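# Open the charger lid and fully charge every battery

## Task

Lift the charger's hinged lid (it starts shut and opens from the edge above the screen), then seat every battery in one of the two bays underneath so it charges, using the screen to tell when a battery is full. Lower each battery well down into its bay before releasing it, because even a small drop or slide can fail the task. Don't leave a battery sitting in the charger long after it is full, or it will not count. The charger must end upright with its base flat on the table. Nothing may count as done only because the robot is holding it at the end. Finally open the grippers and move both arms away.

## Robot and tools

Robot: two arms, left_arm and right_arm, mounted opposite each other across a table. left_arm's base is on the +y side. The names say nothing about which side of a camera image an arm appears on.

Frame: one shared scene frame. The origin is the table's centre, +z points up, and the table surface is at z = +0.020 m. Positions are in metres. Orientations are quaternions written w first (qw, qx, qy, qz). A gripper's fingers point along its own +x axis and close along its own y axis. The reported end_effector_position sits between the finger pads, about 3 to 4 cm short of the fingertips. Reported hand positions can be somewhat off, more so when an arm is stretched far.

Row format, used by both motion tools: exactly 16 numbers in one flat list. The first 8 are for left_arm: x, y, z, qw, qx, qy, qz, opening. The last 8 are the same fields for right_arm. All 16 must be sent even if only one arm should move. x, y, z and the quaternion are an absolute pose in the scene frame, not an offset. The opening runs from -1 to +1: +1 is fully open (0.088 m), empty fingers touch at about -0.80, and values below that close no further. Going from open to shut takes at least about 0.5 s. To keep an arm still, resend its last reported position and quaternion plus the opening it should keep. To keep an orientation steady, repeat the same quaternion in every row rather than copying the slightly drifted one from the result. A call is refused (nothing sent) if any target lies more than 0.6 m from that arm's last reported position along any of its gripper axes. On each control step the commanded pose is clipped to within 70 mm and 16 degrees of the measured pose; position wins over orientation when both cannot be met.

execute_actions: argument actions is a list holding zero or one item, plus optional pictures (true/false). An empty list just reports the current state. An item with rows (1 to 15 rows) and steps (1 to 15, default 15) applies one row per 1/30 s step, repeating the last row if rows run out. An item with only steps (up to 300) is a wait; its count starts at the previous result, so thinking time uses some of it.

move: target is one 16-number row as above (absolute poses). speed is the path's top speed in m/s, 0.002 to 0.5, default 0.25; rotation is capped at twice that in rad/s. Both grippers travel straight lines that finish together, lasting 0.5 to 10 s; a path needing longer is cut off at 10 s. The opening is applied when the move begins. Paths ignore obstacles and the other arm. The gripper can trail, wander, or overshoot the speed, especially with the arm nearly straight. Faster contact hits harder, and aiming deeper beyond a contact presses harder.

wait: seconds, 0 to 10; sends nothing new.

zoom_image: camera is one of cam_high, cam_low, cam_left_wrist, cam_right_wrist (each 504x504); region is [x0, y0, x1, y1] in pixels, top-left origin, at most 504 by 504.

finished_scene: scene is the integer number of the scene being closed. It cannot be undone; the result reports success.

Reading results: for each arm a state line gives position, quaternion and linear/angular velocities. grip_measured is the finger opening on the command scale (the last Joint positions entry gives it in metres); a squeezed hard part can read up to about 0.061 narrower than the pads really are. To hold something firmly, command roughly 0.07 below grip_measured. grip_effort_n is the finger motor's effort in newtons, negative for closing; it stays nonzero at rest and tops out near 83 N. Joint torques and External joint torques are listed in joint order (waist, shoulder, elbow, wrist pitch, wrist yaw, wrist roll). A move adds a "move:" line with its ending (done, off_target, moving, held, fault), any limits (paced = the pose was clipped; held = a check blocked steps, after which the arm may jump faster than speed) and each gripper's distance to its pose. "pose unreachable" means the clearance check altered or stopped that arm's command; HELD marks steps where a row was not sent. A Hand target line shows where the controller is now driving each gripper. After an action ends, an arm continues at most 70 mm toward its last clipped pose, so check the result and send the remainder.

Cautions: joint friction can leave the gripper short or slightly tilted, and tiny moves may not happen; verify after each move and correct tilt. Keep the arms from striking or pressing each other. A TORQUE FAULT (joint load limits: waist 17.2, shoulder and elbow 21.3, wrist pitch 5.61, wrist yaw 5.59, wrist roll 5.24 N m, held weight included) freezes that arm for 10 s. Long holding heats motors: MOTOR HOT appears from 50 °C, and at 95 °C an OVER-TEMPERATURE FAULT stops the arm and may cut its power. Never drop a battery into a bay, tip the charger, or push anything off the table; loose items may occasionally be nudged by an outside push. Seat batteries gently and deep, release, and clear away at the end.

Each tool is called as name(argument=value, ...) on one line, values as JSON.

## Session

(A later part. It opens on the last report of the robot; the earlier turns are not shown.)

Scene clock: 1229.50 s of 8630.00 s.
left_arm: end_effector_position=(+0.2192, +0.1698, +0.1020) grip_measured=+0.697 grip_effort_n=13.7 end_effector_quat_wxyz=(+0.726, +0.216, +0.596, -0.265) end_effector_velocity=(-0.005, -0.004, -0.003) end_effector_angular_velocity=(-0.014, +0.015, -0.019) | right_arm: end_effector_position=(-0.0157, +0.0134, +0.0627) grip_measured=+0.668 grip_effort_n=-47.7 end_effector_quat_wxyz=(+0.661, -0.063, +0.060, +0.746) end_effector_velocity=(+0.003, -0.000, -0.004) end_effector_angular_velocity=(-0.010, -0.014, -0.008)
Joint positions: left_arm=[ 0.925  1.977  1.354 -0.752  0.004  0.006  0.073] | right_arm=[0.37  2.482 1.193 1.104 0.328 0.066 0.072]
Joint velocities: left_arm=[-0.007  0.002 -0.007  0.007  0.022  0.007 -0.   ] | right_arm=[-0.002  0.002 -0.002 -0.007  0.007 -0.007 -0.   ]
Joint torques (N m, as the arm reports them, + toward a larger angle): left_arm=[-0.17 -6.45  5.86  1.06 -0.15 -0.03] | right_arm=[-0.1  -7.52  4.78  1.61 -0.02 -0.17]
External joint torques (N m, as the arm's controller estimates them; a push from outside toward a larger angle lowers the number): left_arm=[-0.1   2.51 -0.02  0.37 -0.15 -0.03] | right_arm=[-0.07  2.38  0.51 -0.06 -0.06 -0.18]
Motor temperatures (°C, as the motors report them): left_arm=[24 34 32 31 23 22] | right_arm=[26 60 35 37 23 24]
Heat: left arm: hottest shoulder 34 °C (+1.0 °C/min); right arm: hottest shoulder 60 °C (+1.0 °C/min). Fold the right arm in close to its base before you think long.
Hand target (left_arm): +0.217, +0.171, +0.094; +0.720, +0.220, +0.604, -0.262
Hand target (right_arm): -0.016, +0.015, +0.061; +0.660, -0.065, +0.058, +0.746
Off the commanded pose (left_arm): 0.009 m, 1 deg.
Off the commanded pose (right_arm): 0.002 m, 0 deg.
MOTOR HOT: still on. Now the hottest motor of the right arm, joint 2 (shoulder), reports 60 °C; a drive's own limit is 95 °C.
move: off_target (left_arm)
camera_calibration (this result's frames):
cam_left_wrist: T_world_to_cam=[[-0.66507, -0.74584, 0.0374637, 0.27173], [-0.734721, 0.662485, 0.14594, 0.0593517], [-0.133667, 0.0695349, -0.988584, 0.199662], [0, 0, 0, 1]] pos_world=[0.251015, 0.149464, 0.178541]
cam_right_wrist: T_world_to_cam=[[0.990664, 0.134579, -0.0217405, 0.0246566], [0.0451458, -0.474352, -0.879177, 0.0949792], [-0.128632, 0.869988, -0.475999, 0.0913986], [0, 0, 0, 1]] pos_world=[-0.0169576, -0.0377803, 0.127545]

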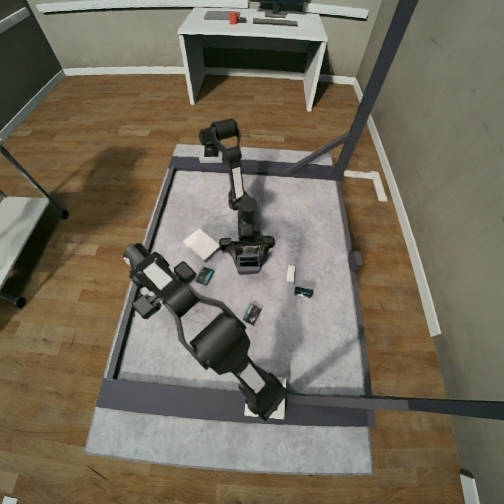

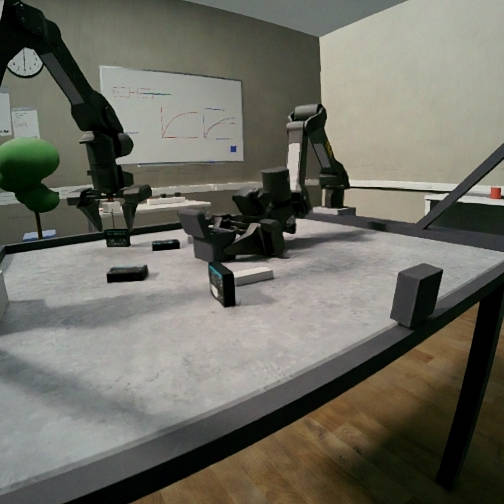

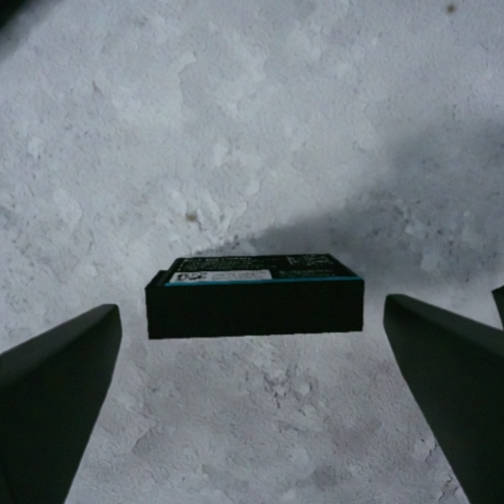

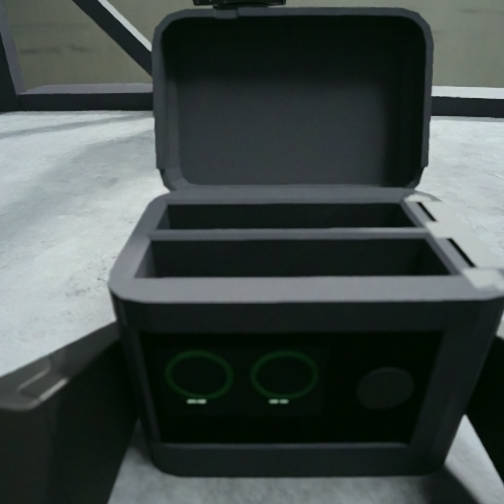

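move(target=[0.2168,0.1715,0.0935,0.7198,0.2198,0.604,-0.262,0.28,-0.016,0.015,0.061,0.66,-0.0653,0.0578,0.746,0.66], speed=0.015)

move(target=[0.215,0.17,0.14,0.7198,0.2198,0.604,-0.262,0.28,-0.016,0.015,0.061,0.66,-0.0653,0.0578,0.746,0.66], speed=0.04)

move(target=[0.08,0.049,0.178,0.5737,0.4259,0.4814,-0.5076,0.28,-0.016,0.015,0.061,0.66,-0.0653,0.0578,0.746,0.66], speed=0.1)

move(target=[-0.0215,0.049,0.176,0.5737,0.4259,0.4814,-0.5076,0.28,-0.016,0.015,0.061,0.66,-0.0653,0.0578,0.746,0.66], speed=0.06)

move(target=[-0.0215,0.051,0.156,0.5737,0.4259,0.4814,-0.5076,0.28,-0.016,0.015,0.061,0.66,-0.0653,0.0578,0.746,0.66], speed=0.02)

zoom_image(camera="cam_left_wrist", region=[120, 180, 380, 350])

Scene clock: 1250.53 s of 8630.00 s.
left_arm: end_effector_position=(+0.2192, +0.1697, +0.1018) grip_measured=+0.306 grip_effort_n=-83.5 end_effector_quat_wxyz=(+0.726, +0.216, +0.596, -0.265) end_effector_velocity=(+0.001, +0.005, -0.000) end_effector_angular_velocity=(+0.022, -0.009, -0.000) | right_arm: end_effector_position=(-0.0157, +0.0134, +0.0627) grip_measured=+0.668 grip_effort_n=-47.7 end_effector_quat_wxyz=(+0.661, -0.063, +0.060, +0.746) end_effector_velocity=(+0.000, -0.001, -0.001) end_effector_angular_velocity=(-0.005, -0.012, -0.003)
Joint positions: left_arm=[ 0.925  1.977  1.354 -0.752  0.004  0.006  0.054] | right_arm=[0.37  2.482 1.193 1.104 0.328 0.066 0.072]
Joint velocities: left_arm=[ 0.002 -0.002 -0.002 -0.007 -0.022  0.007 -0.   ] | right_arm=[ 0.002 -0.002 -0.002 -0.007  0.007 -0.007 -0.   ]
Joint torques (N m, as the arm reports them, + toward a larger angle): left_arm=[-0.26 -6.42  5.86  1.03 -0.14 -0.03] | right_arm=[-0.13 -7.51  4.79  1.62 -0.03 -0.18]
External joint torques (N m, as the arm's controller estimates them; a push from outside toward a larger angle lowers the number): left_arm=[-0.32  2.6  -0.04  0.34 -0.13 -0.03] | right_arm=[-0.24  2.42  0.51 -0.05 -0.06 -0.19]
Motor temperatures (°C, as the motors report them): left_arm=[24 35 32 31 23 22] | right_arm=[26 60 35 37 23 24]
Heat: left arm: hottest shoulder 35 °C (+3.0 °C/min); right arm: hottest shoulder 60 °C (+0.0 °C/min). Fold the right arm in close to its base before you think long.
Hand target (left_arm): +0.217, +0.172, +0.094; +0.720, +0.220, +0.604, -0.262
Hand target (right_arm): -0.016, +0.015, +0.061; +0.660, -0.065, +0.058, +0.746
Off the commanded pose (left_arm): 0.009 m, 1 deg.
Off the commanded pose (right_arm): 0.002 m, 0 deg.
MOTOR HOT: still on. Now the hottest motor of the right arm, joint 2 (shoulder), reports 60 °C; a drive's own limit is 95 °C.
move: off_target (left_arm)
camera_calibration (this result's frames):
cam_left_wrist: T_world_to_cam=[[-0.66507, -0.74584, 0.0374637, 0.271737], [-0.734721, 0.662485, 0.14594, 0.0594265], [-0.133667, 0.0695349, -0.988584, 0.199543], [0, 0, 0, 1]] pos_world=[0.251058, 0.149428, 0.178412]
cam_right_wrist: T_world_to_cam=[[0.990664, 0.134579, -0.0217405, 0.0246566], [0.0451458, -0.474352, -0.879177, 0.0949792], [-0.128632, 0.869988, -0.475999, 0.0913986], [0, 0, 0, 1]] pos_world=[-0.0169576, -0.0377803, 0.127545]

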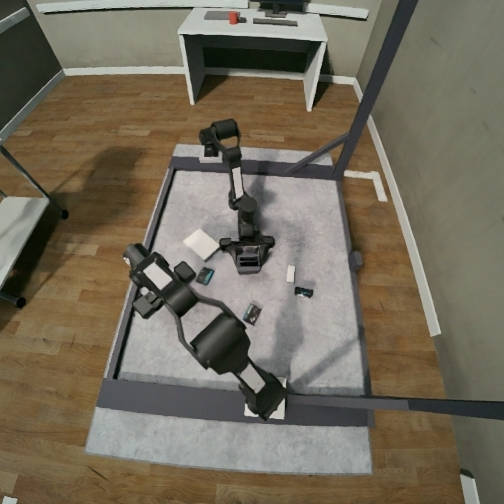

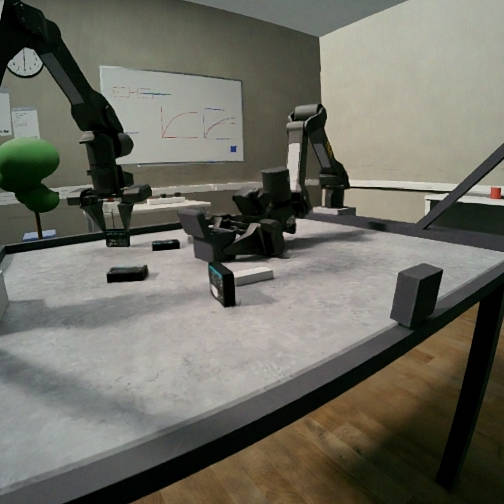

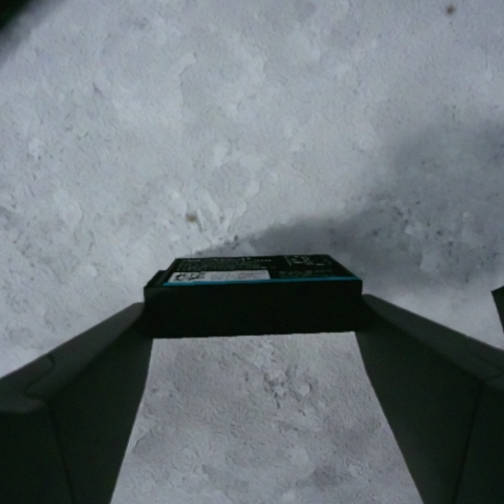

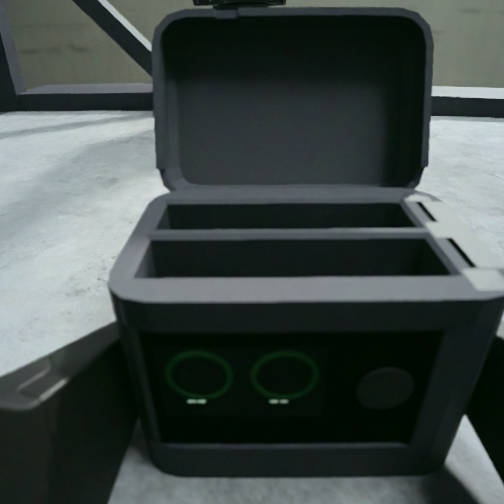

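Scene clock: 1251.83 s of 8630.00 s.
left_arm: end_effector_position=(+0.2138, +0.1718, +0.1338) grip_measured=+0.306 grip_effort_n=-83.5 end_effector_quat_wxyz=(+0.715, +0.222, +0.609, -0.262) end_effector_velocity=(-0.004, +0.004, -0.001) end_effector_angular_velocity=(+0.017, +0.014, +0.020) | right_arm: end_effector_position=(-0.0157, +0.0134, +0.0627) grip_measured=+0.668 grip_effort_n=-48.1 end_effector_quat_wxyz=(+0.661, -0.063, +0.060, +0.746) end_effector_velocity=(+0.000, +0.000, +0.002) end_effector_angular_velocity=(-0.000, -0.021, +0.009)
Joint positions: left_arm=[ 0.92   1.945  1.449 -0.914  0.003  0.003  0.054] | right_arm=[0.37  2.482 1.193 1.104 0.328 0.066 0.072]
Joint velocities: left_arm=[-0.002 -0.002 -0.002 -0.022 -0.007 -0.022  0.   ] | right_arm=[-0.002 -0.007 -0.002 -0.007 -0.007 -0.022  0.   ]
Joint torques (N m, as the arm reports them, + toward a larger angle): left_arm=[-0.31 -9.18  8.24  0.59 -0.14 -0.14] | right_arm=[-0.09 -7.49  4.73  1.62 -0.02 -0.21]
External joint torques (N m, as the arm's controller estimates them; a push from outside toward a larger angle lowers the number): left_arm=[-0.33 -0.27  2.19 -0.03 -0.13 -0.14] | right_arm=[-0.09  2.51  0.43 -0.07 -0.06 -0.22]
Motor temperatures (°C, as the motors report them): left_arm=[24 35 32 31 23 22] | right_arm=[26 60 35 37 23 24]
Heat: left arm: hottest shoulder 35 °C (+3.0 °C/min); right arm: hottest shoulder 60 °C (+0.0 °C/min). Fold the right arm in close to its base before you think long.
Hand target (left_arm): +0.215, +0.170, +0.140; +0.720, +0.220, +0.604, -0.262
Hand target (right_arm): -0.016, +0.015, +0.061; +0.660, -0.065, +0.058, +0.746
Off the commanded pose (left_arm): 0.007 m, 1 deg.
Off the commanded pose (right_arm): 0.002 m, 0 deg.
MOTOR HOT: still on. Now the hottest motor of the right arm, joint 2 (shoulder), reports 60 °C; a drive's own limit is 95 °C.
move: done
camera_calibration (this result's frames):
cam_left_wrist: T_world_to_cam=[[-0.665376, -0.745517, 0.0384556, 0.268376], [-0.728979, 0.659987, 0.181678, 0.0437971], [-0.160824, 0.0928508, -0.982606, 0.231303], [0, 0, 0, 1]] pos_world=[0.247697, 0.149697, 0.209002]
cam_right_wrist: T_world_to_cam=[[0.990664, 0.134579, -0.0217405, 0.0246566], [0.0451458, -0.474352, -0.879177, 0.0949792], [-0.128632, 0.869988, -0.475999, 0.0913986], [0, 0, 0, 1]] pos_world=[-0.0169576, -0.0377803, 0.127545]

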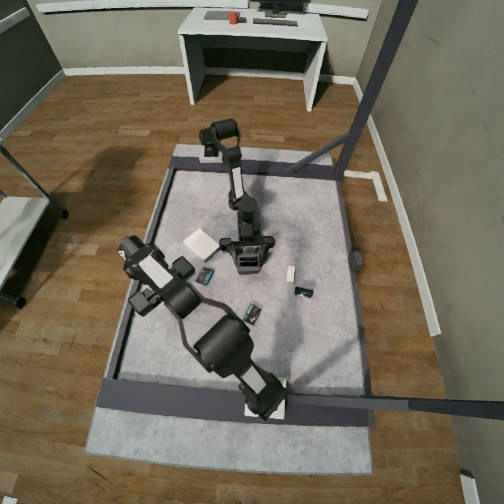

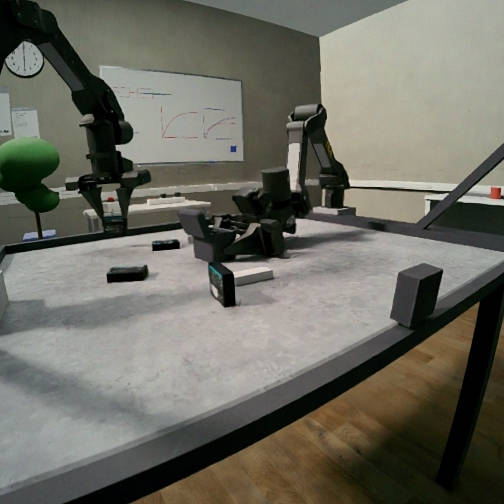

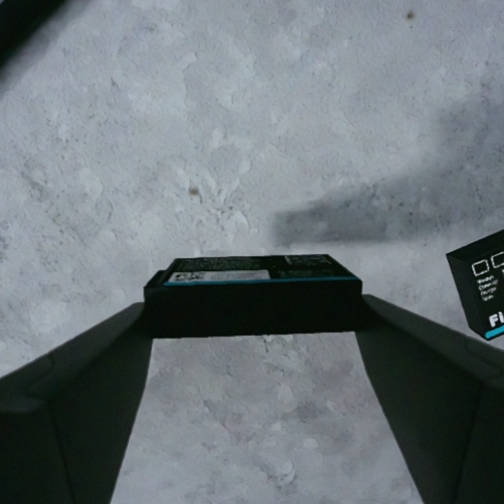

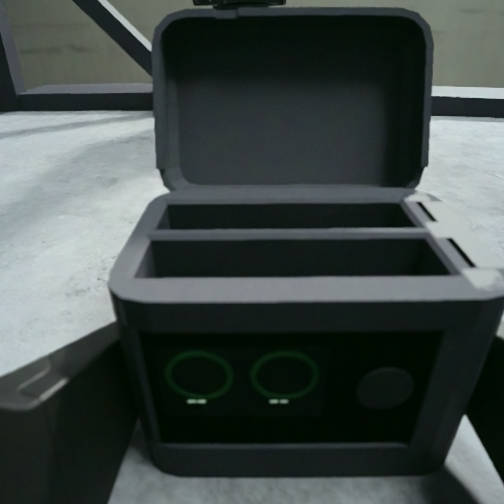

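Scene clock: 1255.93 s of 8630.00 s.
left_arm: end_effector_position=(+0.0813, +0.0509, +0.1822) grip_measured=+0.306 grip_effort_n=-83.5 end_effector_quat_wxyz=(+0.579, +0.422, +0.480, -0.506) end_effector_velocity=(-0.000, +0.001, -0.001) end_effector_angular_velocity=(+0.010, -0.005, -0.008) | right_arm: end_effector_position=(-0.0157, +0.0134, +0.0627) grip_measured=+0.668 grip_effort_n=-47.7 end_effector_quat_wxyz=(+0.661, -0.063, +0.060, +0.746) end_effector_velocity=(+0.000, +0.000, +0.002) end_effector_angular_velocity=(+0.007, -0.003, +0.006)
Joint positions: left_arm=[ 0.492  1.968  1.671 -1.098  0.054  0.31   0.054] | right_arm=[0.37  2.482 1.193 1.104 0.328 0.066 0.072]
Joint velocities: left_arm=[-0.002  0.002  0.002 -0.007 -0.007  0.007  0.   ] | right_arm=[-0.002 -0.002 -0.002  0.007 -0.007 -0.007 -0.   ]
Joint torques (N m, as the arm reports them, + toward a larger angle): left_arm=[-0.24 -6.7   8.27  0.61  0.1   0.18] | right_arm=[-0.12 -7.46  4.76  1.61 -0.03 -0.19]
External joint torques (N m, as the arm's controller estimates them; a push from outside toward a larger angle lowers the number): left_arm=[-0.18  2.64  1.97 -0.06  0.05  0.18] | right_arm=[-0.2   2.47  0.48 -0.06 -0.06 -0.2 ]
Motor temperatures (°C, as the motors report them): left_arm=[24 36 32 30 23 22] | right_arm=[26 60 35 37 23 24]
Heat: left arm: hottest shoulder 36 °C (+4.0 °C/min); right arm: hottest shoulder 60 °C (+0.0 °C/min). Fold the right arm in close to its base before you think long.
Hand target (left_arm): +0.081, +0.049, +0.178; +0.573, +0.425, +0.482, -0.508
Hand target (right_arm): -0.016, +0.015, +0.061; +0.660, -0.065, +0.058, +0.746
Off the commanded pose (left_arm): 0.005 m, 1 deg.
Off the commanded pose (right_arm): 0.002 m, 0 deg.
MOTOR HOT: still on. Now the hottest motor of the right arm, joint 2 (shoulder), reports 60 °C; a drive's own limit is 95 °C.
move: done
camera_calibration (this result's frames):
cam_left_wrist: T_world_to_cam=[[-0.994225, -0.102246, 0.0326043, 0.0832559], [-0.0958752, 0.982734, 0.158245, -0.0453416], [-0.0482214, 0.154205, -0.986861, 0.25721], [0, 0, 0, 1]] pos_world=[0.0908309, 0.0134083, 0.258291]
cam_right_wrist: T_world_to_cam=[[0.990664, 0.134579, -0.0217405, 0.0246566], [0.0451458, -0.474352, -0.879177, 0.0949792], [-0.128632, 0.869988, -0.475999, 0.0913986], [0, 0, 0, 1]] pos_world=[-0.0169576, -0.0377803, 0.127545]

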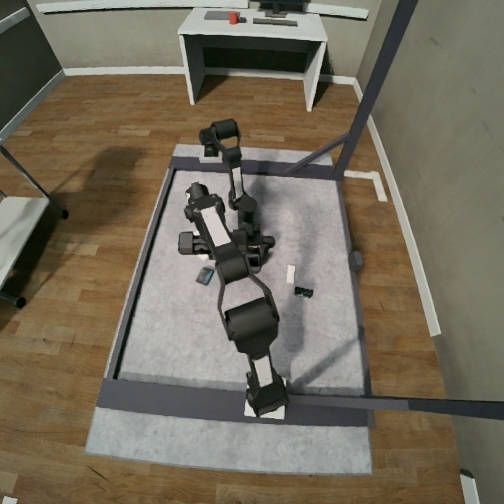

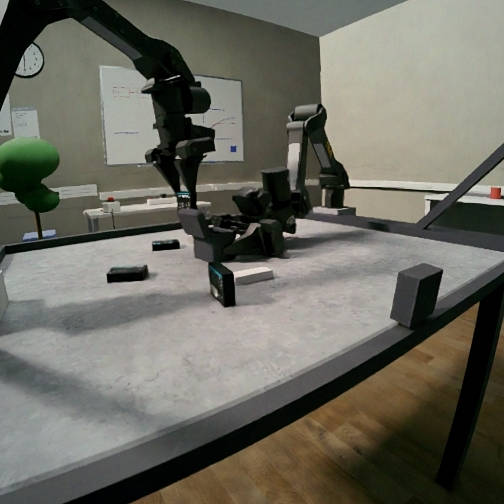

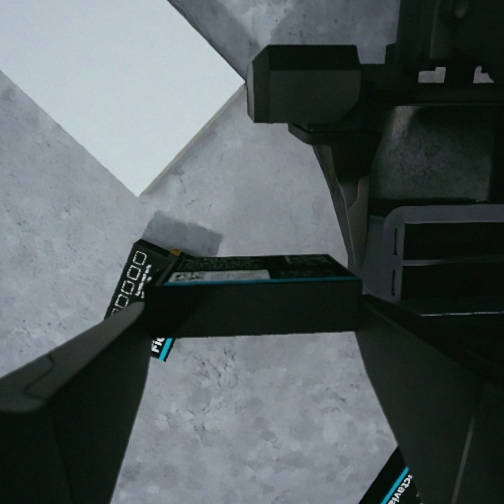

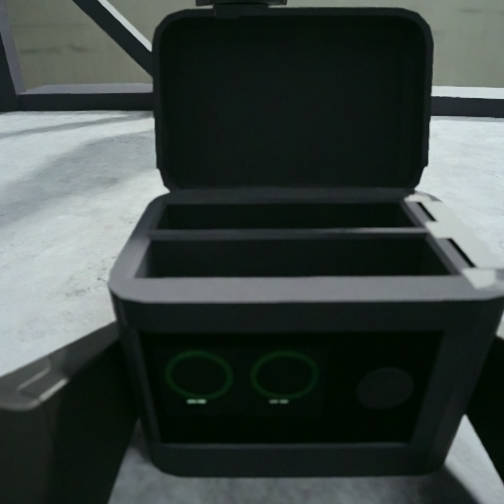

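Scene clock: 1258.00 s of 8630.00 s.
left_arm: end_effector_position=(-0.0201, +0.0465, +0.1741) grip_measured=+0.306 grip_effort_n=-83.5 end_effector_quat_wxyz=(+0.571, +0.427, +0.483, -0.508) end_effector_velocity=(-0.000, +0.003, -0.001) end_effector_angular_velocity=(+0.012, +0.004, +0.049) | right_arm: end_effector_position=(-0.0157, +0.0134, +0.0627) grip_measured=+0.668 grip_effort_n=-47.7 end_effector_quat_wxyz=(+0.661, -0.063, +0.060, +0.746) end_effector_velocity=(+0.003, +0.001, -0.001) end_effector_angular_velocity=(-0.008, +0.005, -0.001)
Joint positions: left_arm=[ 0.232  1.874  1.513 -1.041  0.015  0.065  0.054] | right_arm=[0.37  2.482 1.193 1.104 0.328 0.066 0.072]
Joint velocities: left_arm=[-0.002 -0.002 -0.007 -0.007 -0.007 -0.051  0.   ] | right_arm=[-0.007 -0.002 -0.002 -0.007 -0.007  0.007 -0.   ]
Joint torques (N m, as the arm reports them, + toward a larger angle): left_arm=[-0.4  -8.83  5.8   1.01 -0.14 -0.13] | right_arm=[-0.11 -7.54  4.75  1.62 -0.04 -0.18]
External joint torques (N m, as the arm's controller estimates them; a push from outside toward a larger angle lowers the number): left_arm=[-0.39 -0.35 -0.37  0.36 -0.14 -0.13] | right_arm=[-0.06  2.46  0.44 -0.07 -0.08 -0.19]
Motor temperatures (°C, as the motors report them): left_arm=[24 36 32 30 23 22] | right_arm=[26 60 35 37 23 24]
Heat: left arm: hottest shoulder 36 °C (+4.0 °C/min); right arm: hottest shoulder 60 °C (+0.0 °C/min). Fold the right arm in close to its base before you think long.
Hand target (left_arm): -0.021, +0.048, +0.176; +0.573, +0.426, +0.482, -0.508
Hand target (right_arm): -0.016, +0.015, +0.061; +0.660, -0.065, +0.058, +0.746
Off the commanded pose (left_arm): 0.003 m, 0 deg.
Off the commanded pose (right_arm): 0.002 m, 0 deg.
MOTOR HOT: still on. Now the hottest motor of the right arm, joint 2 (shoulder), reports 60 °C; a drive's own limit is 95 °C.
move: done
camera_calibration (this result's frames):
cam_left_wrist: T_world_to_cam=[[-0.995153, -0.0901238, 0.039356, -0.0195359], [-0.0820765, 0.981595, 0.172437, -0.0516812], [-0.0541723, 0.168371, -0.984234, 0.243773], [0, 0, 0, 1]] pos_world=[-0.0104773, 0.00792515, 0.24961]
cam_right_wrist: T_world_to_cam=[[0.990664, 0.134579, -0.0217405, 0.0246566], [0.0451458, -0.474352, -0.879177, 0.0949792], [-0.128632, 0.869988, -0.475999, 0.0913986], [0, 0, 0, 1]] pos_world=[-0.0169576, -0.0377803, 0.127545]

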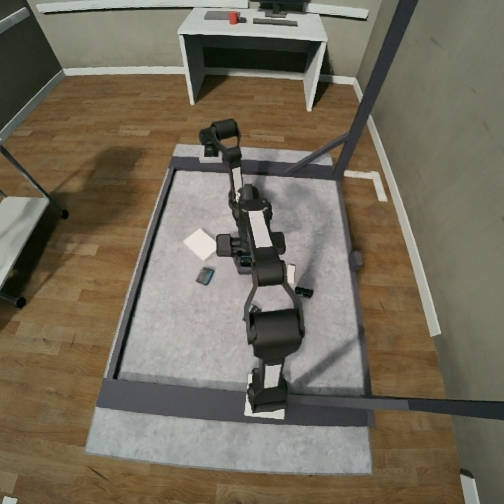

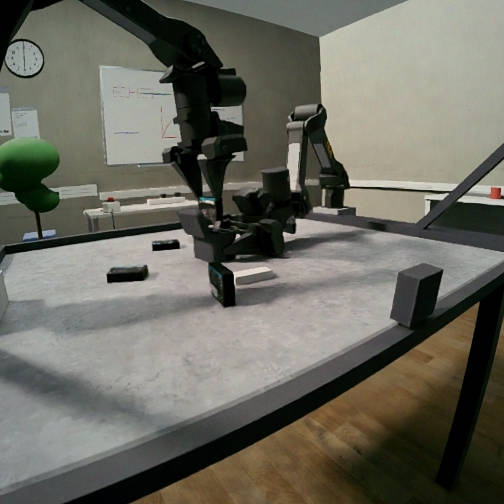

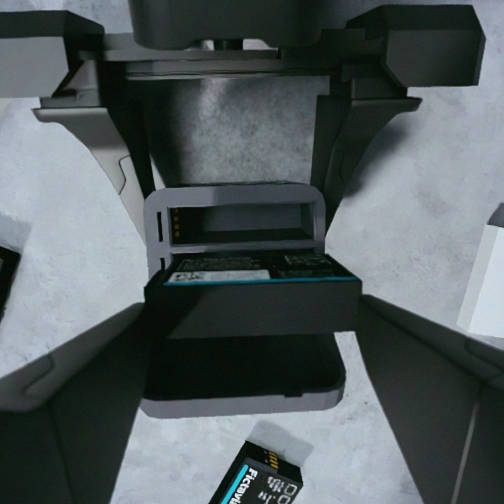

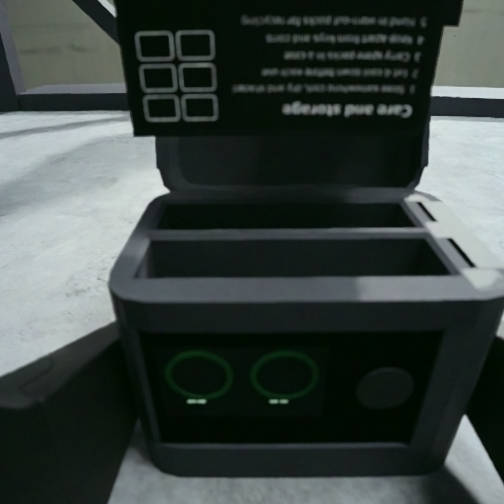

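Scene clock: 1259.20 s of 8630.00 s.
left_arm: end_effector_position=(-0.0204, +0.0492, +0.1552) grip_measured=+0.306 grip_effort_n=-83.5 end_effector_quat_wxyz=(+0.572, +0.427, +0.482, -0.508) end_effector_velocity=(-0.003, +0.004, -0.001) end_effector_angular_velocity=(+0.013, -0.001, +0.016) | right_arm: end_effector_position=(-0.0157, +0.0134, +0.0627) grip_measured=+0.668 grip_effort_n=-47.7 end_effector_quat_wxyz=(+0.661, -0.063, +0.060, +0.746) end_effector_velocity=(-0.002, -0.001, +0.002) end_effector_angular_velocity=(+0.005, +0.012, +0.008)
Joint positions: left_arm=[ 0.232  1.874  1.437 -0.963  0.013  0.064  0.054] | right_arm=[0.37  2.482 1.193 1.104 0.328 0.066 0.072]
Joint velocities: left_arm=[-0.007 -0.007 -0.012 -0.007 -0.007 -0.022 -0.   ] | right_arm=[ 0.002 -0.002 -0.002  0.007 -0.007  0.007  0.   ]
Joint torques (N m, as the arm reports them, + toward a larger angle): left_arm=[-0.23 -8.63  5.95  0.99 -0.14 -0.18] | right_arm=[-0.09 -7.43  4.81  1.63 -0.04 -0.19]
External joint torques (N m, as the arm's controller estimates them; a push from outside toward a larger angle lowers the number): left_arm=[-0.19 -0.13 -0.13  0.37 -0.15 -0.18] | right_arm=[-0.15  2.54  0.51 -0.05 -0.07 -0.2 ]
Motor temperatures (°C, as the motors report them): left_arm=[24 36 32 30 23 22] | right_arm=[26 60 35 37 23 24]
Heat: left arm: hottest shoulder 36 °C (+4.1 °C/min); right arm: hottest shoulder 60 °C (+0.0 °C/min). Fold the right arm in close to its base before you think long.
Hand target (left_arm): -0.021, +0.051, +0.156; +0.574, +0.426, +0.482, -0.508
Hand target (right_arm): -0.016, +0.015, +0.061; +0.660, -0.065, +0.058, +0.746
Off the commanded pose (left_arm): 0.002 m, 0 deg.
Off the commanded pose (right_arm): 0.002 m, 0 deg.
MOTOR HOT: still on. Now the hottest motor of the right arm, joint 2 (shoulder), reports 60 °C; a drive's own limit is 95 °C.
move: done
camera_calibration (this result's frames):
cam_left_wrist: T_world_to_cam=[[-0.995119, -0.0909993, 0.0381839, -0.0186425], [-0.0832327, 0.981805, 0.170677, -0.0507751], [-0.0530206, 0.166665, -0.984587, 0.224845], [0, 0, 0, 1]] pos_world=[-0.0108562, 0.0106809, 0.230758]
cam_right_wrist: T_world_to_cam=[[0.990664, 0.134579, -0.0217405, 0.0246566], [0.0451458, -0.474352, -0.879177, 0.0949792], [-0.128632, 0.869988, -0.475999, 0.0913986], [0, 0, 0, 1]] pos_world=[-0.0169576, -0.0377803, 0.127545]

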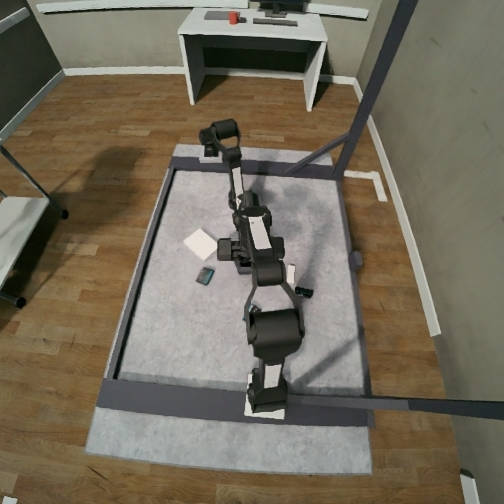

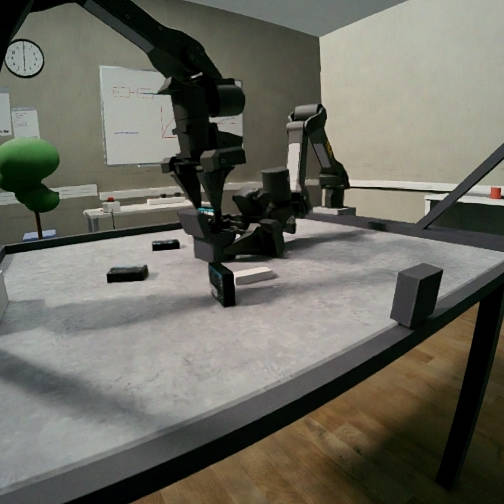

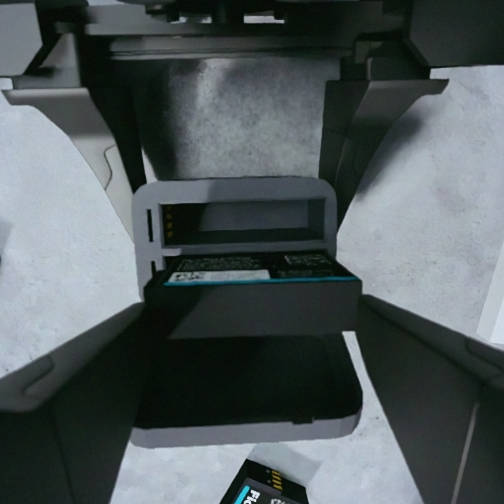

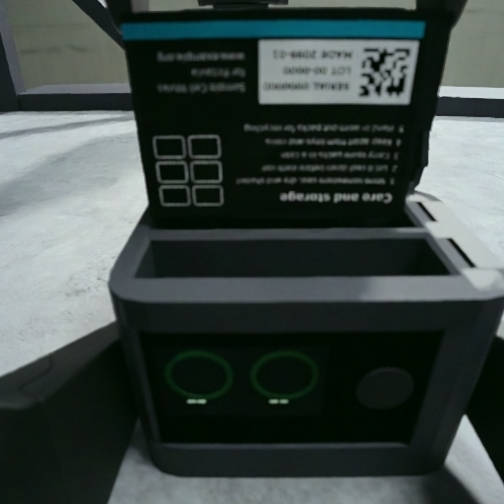

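Region (120, 180, 380, 350) of cam_left_wrist's 504x504 image, scaled by 1.938, with more detail than that image has; it fills the top 330 rows of this view, and the rest is white.

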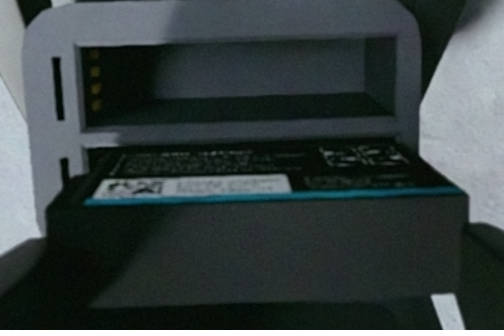

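move(target=[-0.0187,0.0512,0.147,0.5737,0.4259,0.4814,-0.5076,0.28,-0.016,0.015,0.061,0.66,-0.0653,0.0578,0.746,0.66], speed=0.008)

zoom_image(camera="cam_left_wrist", region=[120, 180, 380, 350])

Scene clock: 1268.33 s of 8630.00 s.
left_arm: end_effector_position=(-0.0200, +0.0477, +0.1517) grip_measured=+0.306 grip_effort_n=-83.5 end_effector_quat_wxyz=(+0.576, +0.423, +0.478, -0.511) end_effector_velocity=(-0.002, +0.002, -0.000) end_effector_angular_velocity=(+0.009, -0.007, -0.013) | right_arm: end_effector_position=(-0.0157, +0.0134, +0.0627) grip_measured=+0.668 grip_effort_n=-48.1 end_effector_quat_wxyz=(+0.661, -0.063, +0.060, +0.746) end_effector_velocity=(+0.001, -0.000, -0.004) end_effector_angular_velocity=(-0.022, +0.001, +0.013)
Joint positions: left_arm=[ 0.232  1.87   1.416 -0.93   0.013  0.064  0.054] | right_arm=[0.37  2.482 1.193 1.104 0.328 0.066 0.072]
Joint velocities: left_arm=[-0.007 -0.002 -0.002 -0.007 -0.007  0.007 -0.   ] | right_arm=[-0.007 -0.002 -0.002 -0.022 -0.022  0.007  0.   ]
Joint torques (N m, as the arm reports them, + toward a larger angle): left_arm=[ 0.57 -7.41  5.15  1.15 -0.09  0.11] | right_arm=[-0.12 -7.46  4.8   1.61 -0.04 -0.18]
External joint torques (N m, as the arm's controller estimates them; a push from outside toward a larger angle lowers the number): left_arm=[ 0.6   0.99 -0.95  0.48 -0.09  0.1 ] | right_arm=[-0.05  2.37  0.58 -0.04 -0.09 -0.19]
Motor temperatures (°C, as the motors report them): left_arm=[24 37 32 30 23 22] | right_arm=[26 60 35 37 23 24]
Heat: left arm: hottest shoulder 37 °C (+5.1 °C/min); right arm: hottest shoulder 60 °C (+0.0 °C/min). Fold the right arm in close to its base before you think long.
Hand target (left_arm): -0.019, +0.051, +0.147; +0.574, +0.426, +0.481, -0.508
Hand target (right_arm): -0.016, +0.015, +0.061; +0.660, -0.065, +0.058, +0.746
Off the commanded pose (left_arm): 0.006 m, 1 deg.
Off the commanded pose (right_arm): 0.002 m, 0 deg.
MOTOR HOT: still on. Now the hottest motor of the right arm, joint 2 (shoulder), reports 60 °C; a drive's own limit is 95 °C.
move: done
camera_calibration (this result's frames):
cam_left_wrist: T_world_to_cam=[[-0.995189, -0.0908169, 0.0367531, -0.018016], [-0.084066, 0.984221, 0.155698, -0.046579], [-0.0503131, 0.151859, -0.987121, 0.222835], [0, 0, 0, 1]] pos_world=[-0.0106335, 0.0103683, 0.22788]
cam_right_wrist: T_world_to_cam=[[0.990664, 0.134579, -0.0217405, 0.0246566], [0.0451458, -0.474352, -0.879177, 0.0949792], [-0.128632, 0.869988, -0.475999, 0.0913986], [0, 0, 0, 1]] pos_world=[-0.0169576, -0.0377803, 0.127545]

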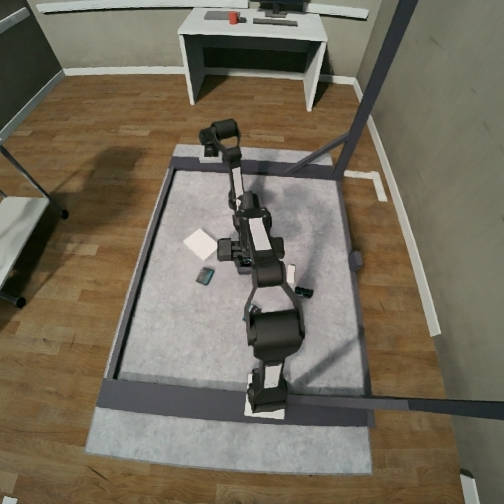

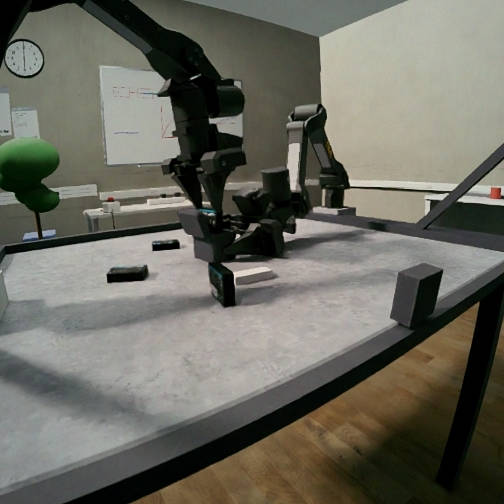

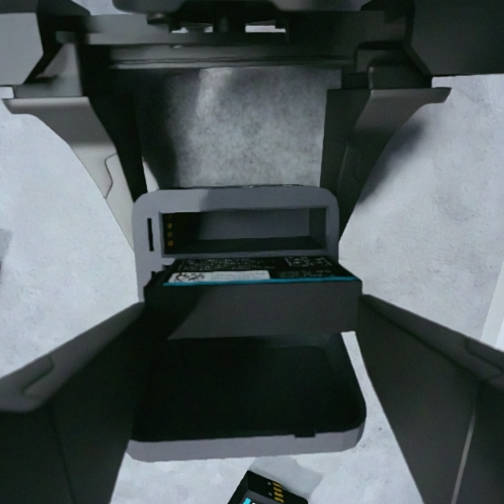

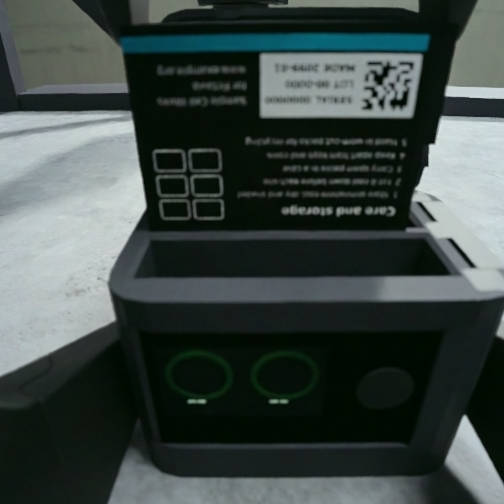

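Region (120, 180, 380, 350) of cam_left_wrist's 504x504 image, scaled by 1.938, with more detail than that image has; it fills the top 330 rows of this view, and the rest is white.

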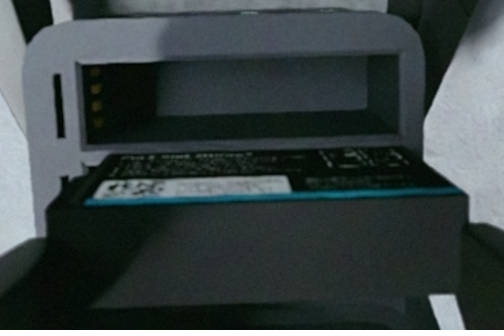

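move(target=[-0.0175,0.0515,0.159,0.5737,0.4259,0.4814,-0.5076,0.28,-0.016,0.015,0.061,0.66,-0.0653,0.0578,0.746,0.66], speed=0.01)

zoom_image(camera="cam_left_wrist", region=[120, 180, 380, 350])

Scene clock: 1279.60 s of 8630.00 s.
left_arm: end_effector_position=(-0.0192, +0.0527, +0.1540) grip_measured=+0.306 grip_effort_n=-83.5 end_effector_quat_wxyz=(+0.571, +0.428, +0.486, -0.505) end_effector_velocity=(+0.002, +0.004, +0.001) end_effector_angular_velocity=(+0.021, -0.017, +0.008) | right_arm: end_effector_position=(-0.0157, +0.0134, +0.0627) grip_measured=+0.668 grip_effort_n=-47.7 end_effector_quat_wxyz=(+0.661, -0.063, +0.060, +0.746) end_effector_velocity=(+0.001, -0.001, -0.004) end_effector_angular_velocity=(-0.009, -0.026, +0.009)
Joint positions: left_arm=[ 0.237  1.869  1.427 -0.967  0.013  0.064  0.054] | right_arm=[0.37  2.482 1.193 1.104 0.328 0.066 0.072]
Joint velocities: left_arm=[-0.002 -0.002  0.002 -0.022 -0.022 -0.007 -0.   ] | right_arm=[-0.002  0.002 -0.002 -0.007 -0.007 -0.022 -0.   ]
Joint torques (N m, as the arm reports them, + toward a larger angle): left_arm=[ 0.31 -8.47  8.11  0.59 -0.06  0.21] | right_arm=[-0.13 -7.55  4.73  1.63 -0.02 -0.19]
External joint torques (N m, as the arm's controller estimates them; a push from outside toward a larger angle lowers the number): left_arm=[ 0.31 -0.03  1.96 -0.06 -0.06  0.2 ] | right_arm=[-0.13  2.35  0.47 -0.04 -0.06 -0.2 ]
Motor temperatures (°C, as the motors report them): left_arm=[24 38 32 30 23 22] | right_arm=[26 60 35 37 23 24]
Heat: left arm: hottest shoulder 38 °C (+5.0 °C/min); right arm: hottest shoulder 60 °C (+0.0 °C/min). Fold the right arm in close to its base before you think long.
Hand target (left_arm): -0.018, +0.052, +0.159; +0.574, +0.426, +0.481, -0.508
Hand target (right_arm): -0.016, +0.015, +0.061; +0.660, -0.065, +0.058, +0.746
Off the commanded pose (left_arm): 0.005 m, 1 deg.
Off the commanded pose (right_arm): 0.002 m, 0 deg.
MOTOR HOT: still on. Now the hottest motor of the right arm, joint 2 (shoulder), reports 60 °C; a drive's own limit is 95 °C.
move: done
camera_calibration (this result's frames):
cam_left_wrist: T_world_to_cam=[[-0.99463, -0.0958915, 0.038941, -0.0168792], [-0.0874531, 0.979905, 0.179273, -0.0552833], [-0.0553492, 0.174905, -0.983028, 0.22243], [0, 0, 0, 1]] pos_world=[-0.00931195, 0.0136498, 0.229223]
cam_right_wrist: T_world_to_cam=[[0.990664, 0.134579, -0.0217405, 0.0246566], [0.0451458, -0.474352, -0.879177, 0.0949792], [-0.128632, 0.869988, -0.475999, 0.0913986], [0, 0, 0, 1]] pos_world=[-0.0169576, -0.0377803, 0.127545]

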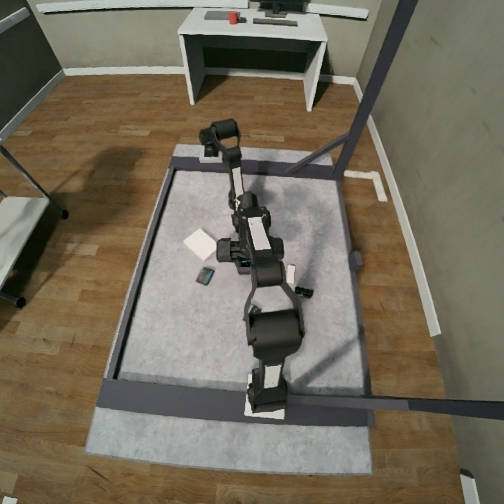

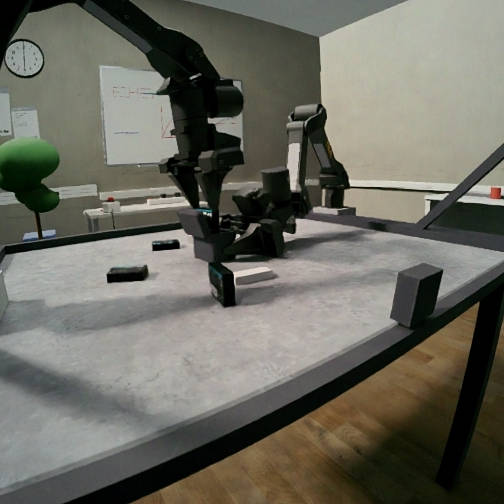

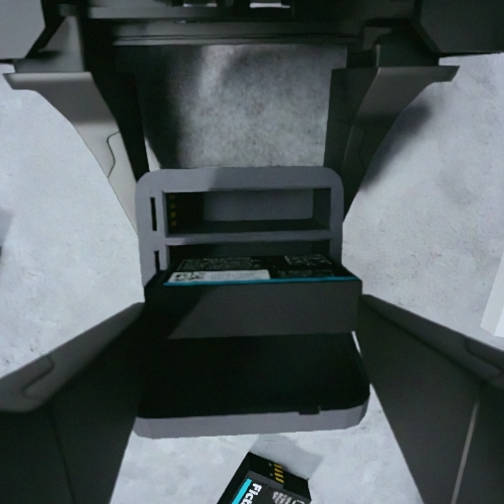

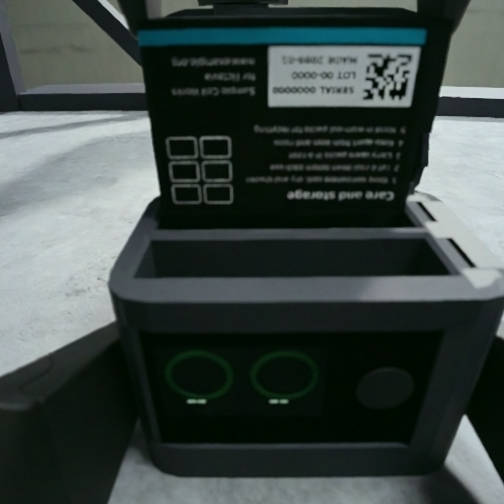

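Region (120, 180, 380, 350) of cam_left_wrist's 504x504 image, scaled by 1.938, with more detail than that image has; it fills the top 330 rows of this view, and the rest is white.

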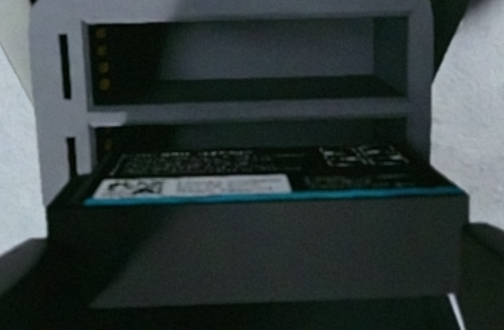

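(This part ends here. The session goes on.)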